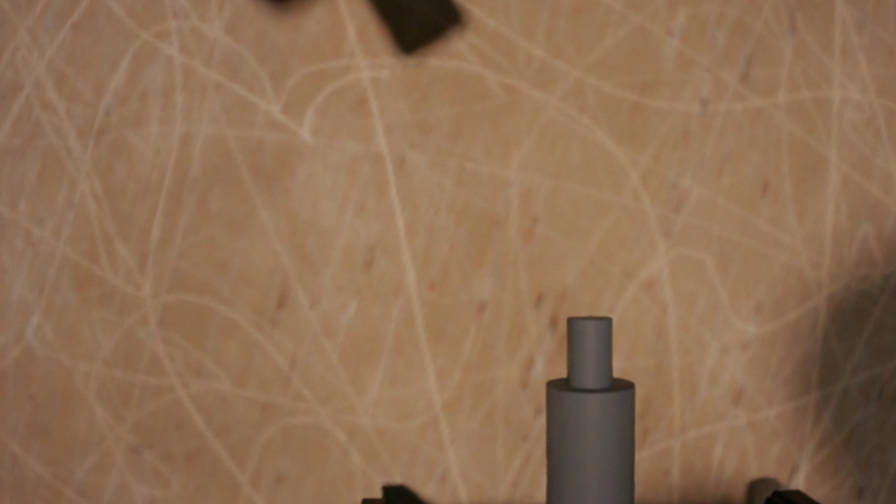

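Request:
execute_actions([
  {"rows":[[-0.6232,0.9247,-2.0252,0,1.1006,-1.2686,0.8,0.6001,0.2662,-0.8144,0,0.5482,2.0748,0.7],[-0.6232,0.9247,-2.0252,0,1.1006,-1.2686,0.6,0.6001,0.2662,-0.8144,0,0.5482,2.0748,0.4],[-0.6232,0.9247,-2.0252,0,1.1006,-1.2686,0.45,0.6001,0.2662,-0.8144,0,0.5482,2.0748,0.1],[-0.6232,0.9247,-2.0252,0,1.1006,-1.2686,0.35,0.6001,0.2662,-0.8144,0,0.5482,2.0748,-0.2],[-0.6232,0.9247,-2.0252,0,1.1006,-1.2686,0.25,0.6001,0.2662,-0.8144,0,0.5482,2.0748,-0.4],[-0.6232,0.9247,-2.0252,0,1.1006,-1.2686,0.15,0.6001,0.2662,-0.8144,0,0.5482,2.0748,-0.5],[-0.6232,0.9247,-2.0252,0,1.1006,-1.2686,0.0,0.6001,0.2662,-0.8144,0,0.5482,2.0748,-0.6],[-0.6232,0.9247,-2.0252,0,1.1006,-1.2686,-0.2,0.6001,0.2662,-0.8144,0,0.5482,2.0748,-0.7],[-0.6232,0.9247,-2.0252,0,1.1006,-1.2686,-0.5,0.6001,0.2662,-0.8144,0,0.5482,2.0748,-0.85],[-0.6232,0.9247,-2.0252,0,1.1006,-1.2686,-1,0.6001,0.2662,-0.8144,0,0.5482,2.0748,-1]],"steps":15},
])

Scene clock: 7.77 s of 4690.00 s.
left_arm: end_effector_position=(+0.4985, +0.0081, +0.0583) grip_measured=+0.23 end_effector_quat_wxyz=(+0.000, +0.956, +0.292, +0.000) end_effector_velocity=(-0.000, -0.000, +0.000) end_effector_angular_velocity=(+0.000, +0.000, -0.002) | right_arm: end_effector_position=(+0.3030, -0.0936, +0.0240) grip_measured=-0.39 end_effector_quat_wxyz=(-0.000, +0.789, -0.615, +0.000) end_effector_velocity=(+0.000, -0.000, +0.000) end_effector_angular_velocity=(+0.001, -0.001, -0.001)
Joint positions: left_arm=[-0.623  0.924 -2.026 -0.     1.1   -1.269  0.054] | right_arm=[ 0.6    0.266 -0.814 -0.     0.548  2.075  0.027]
Joint velocities: left_arm=[-0.001 -0.     0.     0.     0.001  0.001 -0.   ] | right_arm=[-0.001 -0.001 -0.     0.    -0.     0.    -0.187]
Steps of this call (steps 1 to 10: the robot went on to your last target; steps 11 to 20: the first 10 steps of this action). Readings (joint positions):
11: left_arm=[-0.623 0.924 -2.025 -0.000 1.101 -1.269] | right_arm=[0.600 0.266 -0.815 -0.000 0.548 2.075]
12: left_arm=[-0.623 0.924 -2.025 -0.000 1.101 -1.269] | right_arm=[0.600 0.266 -0.814 -0.000 0.548 2.075]
14: left_arm=[-0.623 0.925 -2.025 -0.000 1.101 -1.269] | right_arm=[0.600 0.266 -0.814 -0.000 0.548 2.075]
18: left_arm=[-0.623 0.924 -2.026 -0.000 1.100 -1.269] | right_arm=[0.600 0.266 -0.814 -0.000 0.548 2.075]
20: the state above

Request:
execute_actions([
  {"rows":[[-0.6232,0.9247,-2.0252,0,1.1006,-1.272,-1,0.6001,0.25,-0.8166,0,0.5666,2.0748,-1],[-0.6232,0.9247,-2.0252,0,1.1006,-1.277,-1,0.6001,0.225,-0.82,0,0.595,2.0748,-1],[-0.6232,0.9247,-2.0252,0,1.1006,-1.282,-1,0.6001,0.195,-0.824,0,0.629,2.05,-1],[-0.6232,0.9247,-2.0252,0,1.1006,-1.287,-1,0.6001,0.17,-0.8275,0,0.6575,2.0,-1],[-0.6232,0.9247,-2.0252,0,1.1006,-1.292,-1,0.598,0.155,-0.832,0,0.677,1.93,-1],[-0.6232,0.9247,-2.0252,0,1.1006,-1.297,-1,0.594,0.16,-0.84,0,0.68,1.85,-1],[-0.6232,0.9247,-2.0252,0,1.1006,-1.302,-1,0.59,0.167,-0.85,0,0.683,1.76,-1],[-0.6232,0.9247,-2.0252,0,1.1006,-1.307,-1,0.586,0.174,-0.86,0,0.686,1.67,-1],[-0.6232,0.9247,-2.0252,0,1.1006,-1.312,-1,0.582,0.181,-0.87,0,0.689,1.58,-1],[-0.6232,0.9247,-2.0252,0,1.1006,-1.317,-1,0.578,0.188,-0.88,0,0.692,1.49,-1],[-0.6232,0.9247,-2.0252,0,1.1006,-1.322,-1,0.574,0.195,-0.89,0,0.695,1.40,-1],[-0.6232,0.9247,-2.0252,0,1.1006,-1.327,-1,0.57,0.202,-0.90,0,0.698,1.31,-1],[-0.6232,0.9247,-2.0252,0,1.1006,-1.331,-1,0.566,0.209,-0.91,0,0.701,1.22,-1],[-0.6232,0.9247,-2.0252,0,1.1006,-1.334,-1,0.562,0.216,-0.92,0,0.704,1.13,-1],[-0.6232,0.9247,-2.0252,0,1.1006,-1.3359,-1,0.558,0.223,-0.93,0,0.707,1.04,-1]],"steps":15},
])

Request:
execute_actions([
  {"rows":[[-0.6232,0.9247,-2.0252,0,1.1006,-1.3359,-1,0.554,0.23,-0.94,0,0.71,0.95,-1],[-0.6232,0.9247,-2.0252,0,1.1006,-1.3359,-1,0.55,0.237,-0.95,0,0.713,0.86,-1],[-0.6232,0.9247,-2.0252,0,1.1006,-1.3359,-1,0.546,0.244,-0.96,0,0.716,0.77,-1],[-0.6232,0.9247,-2.0252,0,1.1006,-1.3359,-1,0.542,0.251,-0.97,0,0.719,0.68,-1],[-0.6232,0.9247,-2.0252,0,1.1006,-1.3359,-1,0.538,0.258,-0.98,0,0.722,0.59,-1],[-0.6232,0.9247,-2.0252,0,1.1006,-1.3359,-1,0.534,0.265,-0.99,0,0.725,0.50,-1],[-0.6232,0.9247,-2.0252,0,1.1006,-1.3359,-1,0.53,0.272,-1.0,0,0.728,0.41,-1],[-0.6232,0.9247,-2.0252,0,1.1006,-1.3359,-1,0.526,0.279,-1.01,0,0.731,0.32,-1],[-0.6232,0.9247,-2.0252,0,1.1006,-1.3359,-1,0.522,0.286,-1.02,0,0.734,0.24,-1],[-0.6232,0.9247,-2.0252,0,1.1006,-1.3359,-1,0.518,0.293,-1.03,0,0.737,0.17,-1],[-0.6232,0.9247,-2.0252,0,1.1006,-1.3359,-1,0.514,0.30,-1.038,0,0.738,0.11,-1],[-0.6232,0.9247,-2.0252,0,1.1006,-1.3359,-1,0.512,0.3034,-1.0422,0,0.7388,0.06,-1],[-0.6232,0.9247,-2.0252,0,1.1006,-1.3359,-1,0.5107,0.3034,-1.0422,0,0.7388,0.03,-1],[-0.6232,0.9247,-2.0252,0,1.1006,-1.3359,-1,0.5107,0.3034,-1.0422,0,0.7388,0.01,-1],[-0.6232,0.9247,-2.0252,0,1.1006,-1.3359,-1,0.5107,0.3034,-1.0422,0,0.7388,0.0,-1]],"steps":15},
])

Request:
execute_actions([
  {"steps":10},
], pictures=true)

Scene clock: 9.63 s of 4690.00 s.
left_arm: end_effector_position=(+0.4983, +0.0081, +0.0581) grip_measured=+0.23 end_effector_quat_wxyz=(+0.000, +0.951, +0.310, -0.000) end_effector_velocity=(+0.001, +0.000, -0.000) end_effector_angular_velocity=(-0.000, -0.001, +0.149) | right_arm: end_effector_position=(+0.3105, -0.0911, +0.0722) grip_measured=-0.56 end_effector_quat_wxyz=(-0.004, +0.866, -0.500, +0.001) end_effector_velocity=(+0.060, -0.014, +0.024) end_effector_angular_velocity=(-0.040, +0.016, +2.060)
Joint positions: left_arm=[-0.623  0.924 -2.025 -0.     1.101 -1.306  0.054] | right_arm=[ 0.593  0.164 -0.85  -0.     0.678  1.79   0.02 ]
Joint velocities: left_arm=[ 0.001  0.001 -0.     0.    -0.001 -0.148 -0.   ] | right_arm=[-0.111  0.066 -0.189 -0.001  0.161 -2.17   0.   ]
Steps of this call (steps 1 to 5: the last 5 steps of your previous action; steps 6 to 15: the robot went on to your last target; steps 16 to 46: nothing new was sent; steps 47 to 56: the first 10 steps of this action). Readings (joint positions):
47: left_arm=[-0.623 0.925 -2.025 -0.000 1.101 -1.269] | right_arm=[0.600 0.266 -0.814 -0.000 0.549 2.075]
48: left_arm=[-0.623 0.925 -2.025 -0.000 1.101 -1.270] | right_arm=[0.600 0.262 -0.814 0.000 0.556 2.075]
50: left_arm=[-0.623 0.924 -2.025 -0.000 1.101 -1.277] | right_arm=[0.600 0.234 -0.815 0.000 0.590 2.071]
54: left_arm=[-0.623 0.924 -2.025 -0.000 1.101 -1.296] | right_arm=[0.599 0.167 -0.837 -0.000 0.662 1.924]
56: the state above

Scene clock: 10.13 s of 4690.00 s.
left_arm: end_effector_position=(+0.4984, +0.0081, +0.0581) grip_measured=+0.23 end_effector_quat_wxyz=(+0.000, +0.946, +0.324, +0.000) end_effector_velocity=(-0.000, -0.000, +0.000) end_effector_angular_velocity=(-0.000, -0.000, -0.001) | right_arm: end_effector_position=(+0.3535, -0.0906, +0.0710) grip_measured=-0.56 end_effector_quat_wxyz=(+0.000, +0.996, +0.090, -0.000) end_effector_velocity=(+0.094, +0.001, -0.000) end_effector_angular_velocity=(+0.002, -0.001, +2.512)
Joint positions: left_arm=[-0.623  0.925 -2.025 -0.     1.101 -1.336  0.054] | right_arm=[ 0.534  0.265 -0.99  -0.     0.725  0.504  0.02 ]
Joint velocities: left_arm=[-0.    -0.001 -0.     0.     0.001  0.001  0.   ] | right_arm=[-0.12   0.209 -0.301  0.     0.09  -2.631 -0.   ]
Steps of this call (steps 1 to 5: the last 5 steps of your previous action; steps 6 to 15: the first 10 steps of this action). Readings (joint positions):
6: left_arm=[-0.623 0.925 -2.025 -0.000 1.101 -1.332] | right_arm=[0.569 0.203 -0.900 0.000 0.698 1.301]
7: left_arm=[-0.623 0.925 -2.025 -0.000 1.101 -1.334] | right_arm=[0.566 0.210 -0.910 0.000 0.701 1.214]
9: left_arm=[-0.623 0.925 -2.025 -0.000 1.101 -1.335] | right_arm=[0.558 0.224 -0.930 0.000 0.707 1.038]
13: left_arm=[-0.623 0.925 -2.025 -0.000 1.101 -1.336] | right_arm=[0.542 0.251 -0.970 -0.000 0.719 0.682]
15: the state above

Scene clock: 10.47 s of 4690.00 s.
left_arm: end_effector_position=(+0.4984, +0.0082, +0.0581) grip_measured=+0.23 end_effector_quat_wxyz=(+0.000, +0.946, +0.324, +0.000) end_effector_velocity=(-0.001, -0.001, +0.000) end_effector_angular_velocity=(-0.000, -0.000, -0.000) | right_arm: end_effector_position=(+0.3704, -0.0917, +0.0699) grip_measured=-0.56 end_effector_quat_wxyz=(+0.000, +0.947, +0.322, -0.000) end_effector_velocity=(-0.000, +0.002, +0.001) end_effector_angular_velocity=(+0.002, +0.000, +0.101)
Joint positions: left_arm=[-0.623  0.925 -2.025 -0.     1.101 -1.336  0.054] | right_arm=[ 0.511  0.303 -1.041  0.     0.739  0.006  0.02 ]
Joint velocities: left_arm=[-0.001 -0.001  0.    -0.    -0.    -0.001  0.   ] | right_arm=[ 0.003  0.001 -0.004  0.002  0.002 -0.099 -0.   ]
Kept back: nothing.
Steps of this call (steps 1 to 5: the last 5 steps of your previous action; steps 6 to 10: the robot went on to your last target). Readings (joint positions):
1: left_arm=[-0.623 0.925 -2.025 -0.000 1.101 -1.336] | right_arm=[0.530 0.272 -1.000 -0.000 0.728 0.417]
2: left_arm=[-0.623 0.925 -2.025 -0.000 1.101 -1.336] | right_arm=[0.526 0.279 -1.010 -0.000 0.731 0.334]
4: left_arm=[-0.623 0.925 -2.025 -0.000 1.101 -1.336] | right_arm=[0.518 0.292 -1.028 -0.000 0.735 0.183]
8: left_arm=[-0.623 0.925 -2.025 -0.000 1.101 -1.336] | right_arm=[0.511 0.303 -1.041 -0.000 0.738 0.020]
10: the state above

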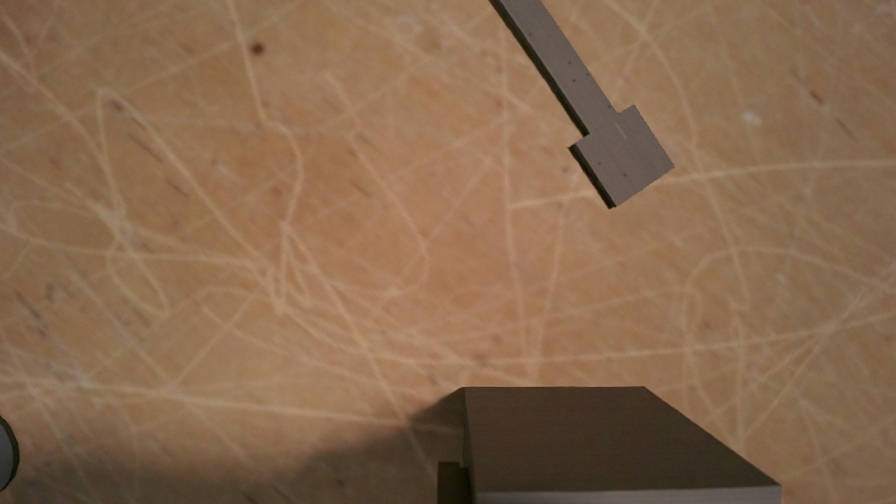

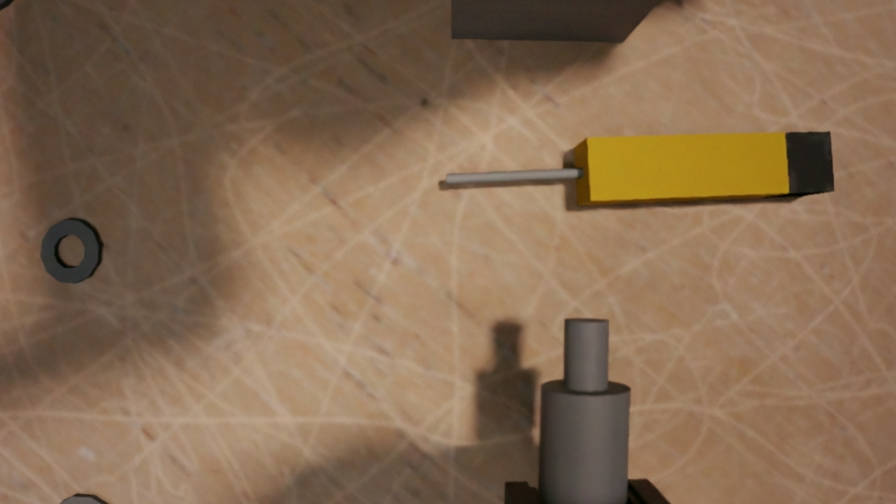

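Request:
zoom_image(camera="cam_right_wrist", region=[430, 0, 670, 120])

Region (430, 0, 670, 120) of cam_right_wrist's 896x504 image, scaled by 2.100, with more detail than that image has.

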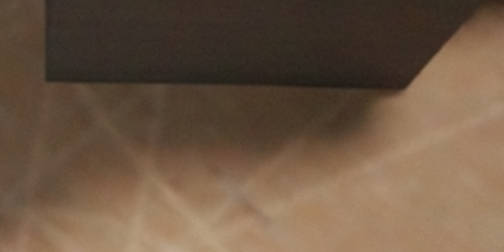

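Request:
zoom_image(camera="cam_right_wrist", region=[490, 300, 690, 504])

Region (490, 300, 690, 504) of cam_right_wrist's 896x504 image, scaled by 2.471, with more detail than that image has; it fills the left 494 columns of this view, and the rest is white.

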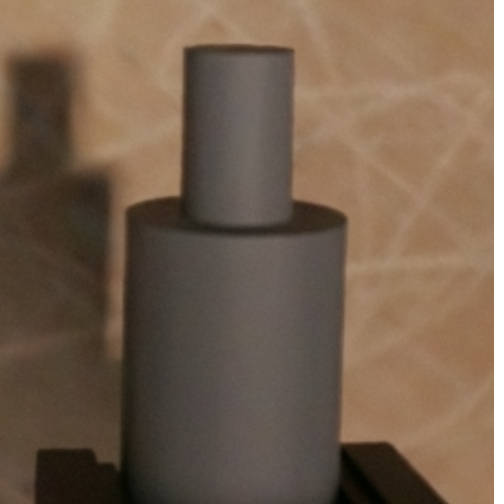

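Request:
execute_actions([
  {"rows":[[-0.6232,0.9247,-2.0252,0,1.1006,-1.339,-1,0.513,0.315,-1.0405,0,0.7255,0,-1],[-0.6232,0.9247,-2.0252,0,1.1006,-1.342,-1,0.516,0.33,-1.0383,0,0.7083,0,-1],[-0.6232,0.9247,-2.0252,0,1.1006,-1.345,-1,0.518,0.345,-1.0361,0,0.6911,0,-1],[-0.6232,0.9247,-2.0252,0,1.1006,-1.348,-1,0.5193,0.36,-1.0339,0,0.6739,0,-1],[-0.6232,0.9247,-2.0252,0,1.1006,-1.35,-1,0.5193,0.372,-1.0322,0,0.6602,0,-1],[-0.6232,0.9247,-2.0252,0,1.1006,-1.35,-1,0.5193,0.382,-1.0307,0,0.6487,0,-1],[-0.6232,0.9247,-2.0252,0,1.1006,-1.35,-1,0.5193,0.389,-1.0297,0,0.6407,0,-1],[-0.6232,0.9247,-2.0252,0,1.1006,-1.35,-1,0.5193,0.394,-1.029,0,0.635,0,-1],[-0.6232,0.9247,-2.0252,0,1.1006,-1.35,-1,0.5193,0.397,-1.0285,0,0.6315,0,-1],[-0.6232,0.9247,-2.0252,0,1.1006,-1.35,-1,0.5193,0.399,-1.0282,0,0.6292,0,-1],[-0.6232,0.9247,-2.0252,0,1.1006,-1.35,-1,0.5193,0.4,-1.0281,0,0.6281,0,-1]],"steps":15},
])

Request:
execute_actions([
  {"rows":[[-0.6232,0.9247,-2.0252,0,1.1006,-1.35,-1,0.5193,0.4,-1.0281,0,0.6281,0,-1],[-0.6232,0.9247,-2.0252,0,1.1006,-1.35,-1,0.5193,0.4,-1.0281,0,0.6281,0,-1],[-0.6232,0.9247,-2.0252,0,1.1006,-1.35,-1,0.5193,0.4,-1.0281,0,0.6281,0,-0.6],[-0.6232,0.9247,-2.0252,0,1.1006,-1.35,-1,0.5193,0.4,-1.0281,0,0.6281,0,-0.5],[-0.6232,0.9247,-2.0252,0,1.1006,-1.35,-1,0.5193,0.4,-1.0281,0,0.6281,0,-0.4],[-0.6232,0.9247,-2.0252,0,1.1006,-1.35,-1,0.5193,0.4,-1.0281,0,0.6281,0,-0.3],[-0.6232,0.9247,-2.0252,0,1.1006,-1.35,-1,0.5193,0.4,-1.0281,0,0.6281,0,-0.2]],"steps":12},
])

Scene clock: 11.93 s of 4690.00 s.
left_arm: end_effector_position=(+0.4985, +0.0083, +0.0580) grip_measured=+0.23 end_effector_quat_wxyz=(+0.000, +0.944, +0.331, +0.000) end_effector_velocity=(+0.001, +0.000, +0.001) end_effector_angular_velocity=(-0.001, -0.001, +0.006) | right_arm: end_effector_position=(+0.3664, -0.0895, +0.0269) grip_measured=-0.56 end_effector_quat_wxyz=(+0.001, +0.945, +0.328, -0.003) end_effector_velocity=(+0.003, +0.001, -0.061) end_effector_angular_velocity=(+0.010, -0.013, -0.002)
Joint positions: left_arm=[-0.623  0.925 -2.025  0.     1.1   -1.35   0.054] | right_arm=[ 0.519  0.394 -1.027  0.     0.64  -0.     0.02 ]
Joint velocities: left_arm=[ 0.001 -0.001 -0.    -0.     0.    -0.005 -0.   ] | right_arm=[-0.003  0.14   0.012 -0.    -0.168 -0.001  0.   ]
Steps of this call (steps 1 to 30: the robot went on to your last target; steps 31 to 34: nothing new was sent; steps 35 to 44: the first 10 steps of this action). Readings (joint positions):
35: left_arm=[-0.623 0.925 -2.025 0.000 1.101 -1.336] | right_arm=[0.511 0.304 -1.042 -0.000 0.738 0.000]
36: left_arm=[-0.623 0.925 -2.025 0.000 1.101 -1.338] | right_arm=[0.511 0.307 -1.042 -0.000 0.733 0.000]
38: left_arm=[-0.623 0.925 -2.025 0.000 1.100 -1.342] | right_arm=[0.515 0.325 -1.041 -0.000 0.710 0.000]
42: left_arm=[-0.623 0.925 -2.025 0.000 1.100 -1.349] | right_arm=[0.519 0.379 -1.029 0.000 0.655 -0.000]
44: the state above

Scene clock: 12.33 s of 4690.00 s.
left_arm: end_effector_position=(+0.4985, +0.0083, +0.0580) grip_measured=+0.23 end_effector_quat_wxyz=(+0.000, +0.944, +0.331, +0.000) end_effector_velocity=(+0.000, +0.000, +0.000) end_effector_angular_velocity=(-0.000, -0.001, +0.001) | right_arm: end_effector_position=(+0.3685, -0.0879, +0.0258) grip_measured=-0.27 end_effector_quat_wxyz=(-0.000, +0.945, +0.328, +0.001) end_effector_velocity=(+0.001, +0.001, +0.001) end_effector_angular_velocity=(+0.001, -0.003, +0.002)
Joint positions: left_arm=[-0.623  0.925 -2.025  0.     1.101 -1.35   0.054] | right_arm=[ 0.519  0.399 -1.029 -0.     0.628  0.     0.032]
Joint velocities: left_arm=[ 0.    -0.    -0.     0.    -0.001 -0.    -0.   ] | right_arm=[-0.     0.    -0.002 -0.002 -0.001 -0.001  0.134]
Steps of this call (steps 1 to 5: the last 5 steps of your previous action; steps 6 to 12: the first 7 steps of this action). Readings (joint positions):
6: left_arm=[-0.623 0.925 -2.025 0.000 1.100 -1.350] | right_arm=[0.519 0.399 -1.029 -0.000 0.628 0.000]
7: left_arm=[-0.623 0.925 -2.025 0.000 1.100 -1.350] | right_arm=[0.519 0.399 -1.029 -0.000 0.628 0.000]
9: left_arm=[-0.623 0.925 -2.025 0.000 1.100 -1.350] | right_arm=[0.519 0.399 -1.029 -0.000 0.628 0.000]
12: the state above

Request:
execute_actions([
  {"rows":[[-0.6232,0.9247,-2.0252,0,1.1006,-1.35,-1,0.5193,0.39,-1.014,0,0.611,0,-0.2],[-0.6232,0.9247,-2.0252,0,1.1006,-1.35,-1,0.5193,0.3812,-0.9989,0,0.5915,0,-0.2],[-0.6232,0.9247,-2.0252,0,1.1006,-1.35,-1,0.5193,0.364,-0.9703,0,0.5539,0,-0.2],[-0.6232,0.9247,-2.0252,0,1.1006,-1.35,-1,0.5193,0.3483,-0.9422,0,0.5154,0,-0.2],[-0.6232,0.9247,-2.0252,0,1.1006,-1.35,-1,0.5193,0.3343,-0.9148,0,0.4758,0,-0.2],[-0.6232,0.9247,-2.0252,0,1.1006,-1.35,-1,0.5193,0.3219,-0.8878,0,0.4351,0,-0.2],[-0.6232,0.9247,-2.0252,0,1.1006,-1.35,-1,0.5193,0.3112,-0.8614,0,0.3931,0,-0.2],[-0.6232,0.9247,-2.0252,0,1.1006,-1.35,-1,0.5193,0.3019,-0.8357,0,0.3505,0,-0.2],[-0.6232,0.9247,-2.0252,0,1.1006,-1.35,-1,0.5193,0.294,-0.8105,0,0.3071,0,-0.2],[-0.6232,0.9247,-2.0252,0,1.1006,-1.35,-1,0.5193,0.2875,-0.786,0,0.2629,0,-0.2],[-0.6232,0.9247,-2.0252,0,1.1006,-1.35,-1,0.5193,0.2824,-0.7622,0,0.2179,0,-0.2],[-0.6232,0.9247,-2.0252,0,1.1006,-1.35,-1,0.5193,0.278,-0.7391,0,0.1731,0,-0.2],[-0.6232,0.9247,-2.0252,0,1.1006,-1.35,-1,0.5193,0.275,-0.7167,0,0.1275,0,-0.2],[-0.6232,0.9247,-2.0252,0,1.1006,-1.35,-1,0.5193,0.2733,-0.695,0,0.0814,0,-0.2],[-0.6232,0.9247,-2.0252,0,1.1006,-1.35,-1,0.5193,0.2727,-0.6742,0,0.035,0,-0.2]],"steps":15},
])

Request:
execute_actions([
  {"rows":[[-0.6232,0.9247,-2.0252,0,1.1006,-1.35,-1,0.5193,0.2735,-0.6541,0,-0.0121,0,-0.2],[-0.6232,0.9247,-2.0252,0,1.1006,-1.35,-1,0.5193,0.2753,-0.6348,0,-0.0594,0,-0.2],[-0.6232,0.9247,-2.0252,0,1.1006,-1.35,-1,0.5193,0.2787,-0.6165,0,-0.1073,0,-0.2],[-0.6232,0.9247,-2.0252,0,1.1006,-1.35,-1,0.5193,0.2835,-0.599,0,-0.1557,0,-0.2],[-0.6232,0.9247,-2.0252,0,1.1006,-1.35,-1,0.5193,0.2897,-0.5825,0,-0.2046,0,-0.2],[-0.6232,0.9247,-2.0252,0,1.1006,-1.35,-1,0.5193,0.2975,-0.567,0,-0.2542,0,-0.2],[-0.6232,0.9247,-2.0252,0,1.1006,-1.35,-1,0.5193,0.307,-0.5525,0,-0.3043,0,-0.2],[-0.6232,0.9247,-2.0252,0,1.1006,-1.35,-1,0.5193,0.3181,-0.5391,0,-0.355,0,-0.2],[-0.6232,0.9247,-2.0252,0,1.1006,-1.35,-1,0.5193,0.3311,-0.5268,0,-0.4064,0,-0.2],[-0.6232,0.9247,-2.0252,0,1.1006,-1.35,-1,0.5193,0.3458,-0.5158,0,-0.4583,0,-0.2],[-0.6232,0.9247,-2.0252,0,1.1006,-1.35,-1,0.5193,0.3621,-0.5059,0,-0.5106,0,-0.2],[-0.6232,0.9247,-2.0252,0,1.1006,-1.35,-1,0.5193,0.3802,-0.4974,0,-0.5635,0,-0.2],[-0.6232,0.9247,-2.0252,0,1.1006,-1.35,-1,0.5193,0.4003,-0.4903,0,-0.6169,0,-0.2],[-0.6232,0.9247,-2.0252,0,1.1006,-1.35,-1,0.5193,0.4222,-0.4846,0,-0.6706,0,-0.2],[-0.6232,0.9247,-2.0252,0,1.1006,-1.35,-1,0.5193,0.44,-0.4812,0,-0.712,0,-0.2]],"steps":15},
])

Request:
execute_actions([
  {"rows":[[-0.6232,0.9247,-2.0252,0,1.1006,-1.35,-1,0.5193,0.4525,-0.4794,0,-0.739,0,-0.2],[-0.6232,0.9247,-2.0252,0,1.1006,-1.35,-1,0.5193,0.461,-0.4784,0,-0.758,0,-0.2],[-0.6232,0.9247,-2.0252,0,1.1006,-1.35,-1,0.5193,0.467,-0.4778,0,-0.77,0,-0.2],[-0.6232,0.9247,-2.0252,0,1.1006,-1.35,-1,0.5193,0.47,-0.4775,0,-0.7765,0,-0.2],[-0.6232,0.9247,-2.0252,0,1.1006,-1.35,-1,0.5193,0.4716,-0.4774,0,-0.7796,0,-0.2]],"steps":15},
], pictures=true)

Scene clock: 14.87 s of 4690.00 s.
left_arm: end_effector_position=(+0.4984, +0.0083, +0.0580) grip_measured=+0.23 end_effector_quat_wxyz=(-0.000, +0.944, +0.331, -0.000) end_effector_velocity=(-0.001, +0.000, -0.002) end_effector_angular_velocity=(+0.002, +0.003, -0.000) | right_arm: end_effector_position=(+0.3665, -0.0895, +0.0334) grip_measured=-0.22 end_effector_quat_wxyz=(-0.026, +0.941, +0.327, +0.076) end_effector_velocity=(-0.011, -0.009, +0.011) end_effector_angular_velocity=(+0.463, -0.584, -0.002)
Joint positions: left_arm=[-0.623  0.925 -2.025  0.     1.101 -1.35   0.054] | right_arm=[ 0.519  0.311 -0.859  0.     0.387 -0.     0.035]
Joint velocities: left_arm=[-0.001  0.002  0.001 -0.    -0.    -0.     0.   ] | right_arm=[-0.    -0.284  0.75   0.001 -1.211  0.001 -0.   ]
Steps of this call (steps 1 to 5: the last 5 steps of your previous action; steps 6 to 15: the robot went on to your last target; steps 16 to 66: nothing new was sent; steps 67 to 76: the first 10 steps of this action). Readings (joint positions):
67: left_arm=[-0.623 0.925 -2.025 0.000 1.101 -1.350] | right_arm=[0.519 0.400 -1.028 -0.000 0.627 0.000]
68: left_arm=[-0.623 0.925 -2.025 0.000 1.101 -1.350] | right_arm=[0.519 0.397 -1.023 -0.000 0.621 0.000]
70: left_arm=[-0.623 0.925 -2.025 0.000 1.101 -1.350] | right_arm=[0.519 0.382 -1.000 -0.000 0.591 0.000]
74: left_arm=[-0.623 0.925 -2.025 0.000 1.101 -1.350] | right_arm=[0.519 0.333 -0.910 -0.000 0.466 -0.000]
76: the state above

Scene clock: 15.37 s of 4690.00 s.
left_arm: end_effector_position=(+0.4984, +0.0083, +0.0580) grip_measured=+0.23 end_effector_quat_wxyz=(-0.000, +0.944, +0.331, -0.000) end_effector_velocity=(-0.001, -0.001, -0.000) end_effector_angular_velocity=(+0.000, +0.000, -0.001) | right_arm: end_effector_position=(+0.3618, -0.0931, +0.0334) grip_measured=-0.22 end_effector_quat_wxyz=(-0.089, +0.910, +0.316, +0.255) end_effector_velocity=(-0.011, -0.009, -0.007) end_effector_angular_velocity=(+0.474, -0.599, -0.000)
Joint positions: left_arm=[-0.623  0.925 -2.025  0.     1.101 -1.35   0.054] | right_arm=[ 0.519  0.309 -0.556  0.    -0.299 -0.     0.035]
Joint velocities: left_arm=[-0.001  0.     0.    -0.    -0.    -0.     0.   ] | right_arm=[-0.     0.306  0.415  0.    -1.484 -0.     0.   ]
Steps of this call (steps 1 to 5: the last 5 steps of your previous action; steps 6 to 15: the first 10 steps of this action). Readings (joint positions):
6: left_arm=[-0.623 0.925 -2.025 0.000 1.101 -1.350] | right_arm=[0.519 0.277 -0.718 0.000 0.128 -0.000]
7: left_arm=[-0.623 0.925 -2.025 0.000 1.101 -1.350] | right_arm=[0.519 0.275 -0.697 0.000 0.083 -0.000]
9: left_arm=[-0.623 0.925 -2.025 0.000 1.101 -1.350] | right_arm=[0.519 0.275 -0.656 0.000 -0.010 -0.000]
13: left_arm=[-0.623 0.925 -2.025 0.000 1.101 -1.350] | right_arm=[0.519 0.291 -0.586 0.000 -0.200 0.000]
15: the state above

Scene clock: 15.87 s of 4690.00 s.
left_arm: end_effector_position=(+0.4984, +0.0082, +0.0580) grip_measured=+0.23 end_effector_quat_wxyz=(-0.000, +0.944, +0.331, -0.000) end_effector_velocity=(-0.000, +0.001, -0.002) end_effector_angular_velocity=(+0.002, +0.003, +0.002) | right_arm: end_effector_position=(+0.3590, -0.0954, +0.0304) grip_measured=-0.21 end_effector_quat_wxyz=(-0.126, +0.873, +0.303, +0.362) end_effector_velocity=(+0.004, +0.003, +0.007) end_effector_angular_velocity=(+0.018, -0.023, -0.001)
Joint positions: left_arm=[-0.623  0.925 -2.025  0.     1.101 -1.35   0.054] | right_arm=[ 0.519  0.471 -0.478 -0.    -0.778  0.     0.035]
Joint velocities: left_arm=[ 0.001  0.002  0.001 -0.    -0.    -0.     0.   ] | right_arm=[ 0.    -0.001 -0.004  0.001 -0.023 -0.    -0.   ]
Steps of this call (steps 1 to 5: the last 5 steps of your previous action; steps 6 to 15: the first 10 steps of this action). Readings (joint positions):
6: left_arm=[-0.623 0.925 -2.025 0.000 1.101 -1.350] | right_arm=[0.519 0.399 -0.494 0.000 -0.605 -0.000]
7: left_arm=[-0.623 0.925 -2.025 0.000 1.101 -1.350] | right_arm=[0.519 0.418 -0.488 0.000 -0.653 -0.000]
9: left_arm=[-0.623 0.925 -2.025 0.000 1.101 -1.350] | right_arm=[0.519 0.450 -0.481 0.000 -0.726 -0.000]
13: left_arm=[-0.623 0.925 -2.025 0.000 1.101 -1.350] | right_arm=[0.519 0.471 -0.478 0.000 -0.775 -0.000]
15: the state above

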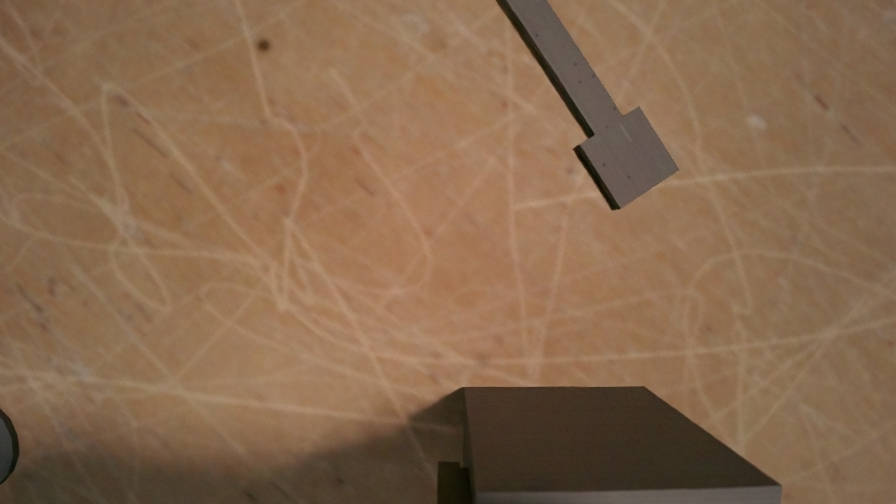

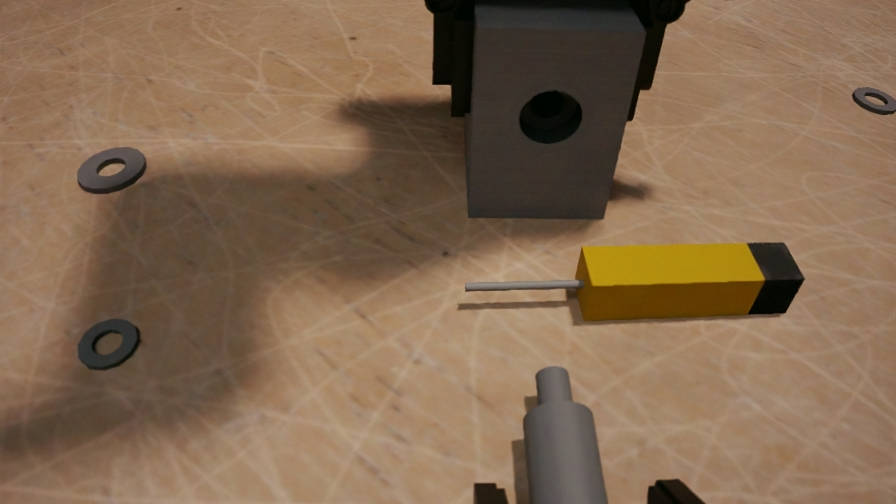

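Close the grip while examining.

Request:
execute_actions([
  {"rows":[[-0.6232,0.9247,-2.0252,0,1.1006,-1.35,-1,0.5193,0.4716,-0.4774,0,-0.7796,0,-0.35],[-0.6232,0.9247,-2.0252,0,1.1006,-1.35,-1,0.5193,0.4716,-0.4774,0,-0.7796,0,-0.45],[-0.6232,0.9247,-2.0252,0,1.1006,-1.35,-1,0.5193,0.4716,-0.4774,0,-0.7796,0,-0.55],[-0.6232,0.9247,-2.0252,0,1.1006,-1.35,-1,0.5193,0.4716,-0.4774,0,-0.7796,0,-0.65],[-0.6232,0.9247,-2.0252,0,1.1006,-1.35,-1,0.5193,0.4716,-0.4774,0,-0.7796,0,-0.8],[-0.6232,0.9247,-2.0252,0,1.1006,-1.35,-1,0.5193,0.4716,-0.4774,0,-0.7796,0,-1]],"steps":12},
])

Request:
zoom_image(camera="cam_right_wrist", region=[440, 0, 680, 240])

Scene clock: 16.33 s of 4690.00 s.
left_arm: end_effector_position=(+0.4984, +0.0082, +0.0580) grip_measured=+0.23 end_effector_quat_wxyz=(-0.000, +0.944, +0.331, -0.000) end_effector_velocity=(+0.000, -0.001, +0.001) end_effector_angular_velocity=(-0.002, -0.002, -0.000) | right_arm: end_effector_position=(+0.3587, -0.0957, +0.0301) grip_measured=-0.56 end_effector_quat_wxyz=(-0.126, +0.873, +0.303, +0.362) end_effector_velocity=(+0.000, +0.000, +0.000) end_effector_angular_velocity=(+0.001, -0.001, -0.000)
Joint positions: left_arm=[-0.623  0.925 -2.025  0.     1.101 -1.35   0.054] | right_arm=[ 0.519  0.471 -0.477  0.    -0.78  -0.     0.019]
Joint velocities: left_arm=[-0.001 -0.001 -0.002  0.    -0.    -0.001  0.   ] | right_arm=[ 0.    -0.001  0.     0.001 -0.     0.     0.   ]
Steps of this call (steps 1 to 5: the last 5 steps of your previous action; steps 6 to 7: the robot went on to your last target; steps 8 to 14: the first 7 steps of this action). Readings (joint positions):
8: left_arm=[-0.623 0.925 -2.025 0.000 1.101 -1.350] | right_arm=[0.519 0.471 -0.478 -0.000 -0.779 0.000]
9: left_arm=[-0.623 0.925 -2.025 0.000 1.101 -1.350] | right_arm=[0.519 0.471 -0.478 -0.000 -0.779 0.000]
11: left_arm=[-0.623 0.925 -2.025 0.000 1.101 -1.350] | right_arm=[0.519 0.471 -0.477 0.000 -0.780 -0.000]
14: the state above

Region (440, 0, 680, 240) of cam_right_wrist's 896x504 image, scaled by 2.100, with more detail than that image has.

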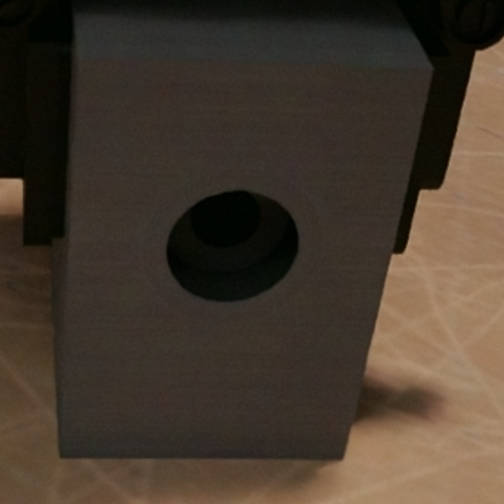

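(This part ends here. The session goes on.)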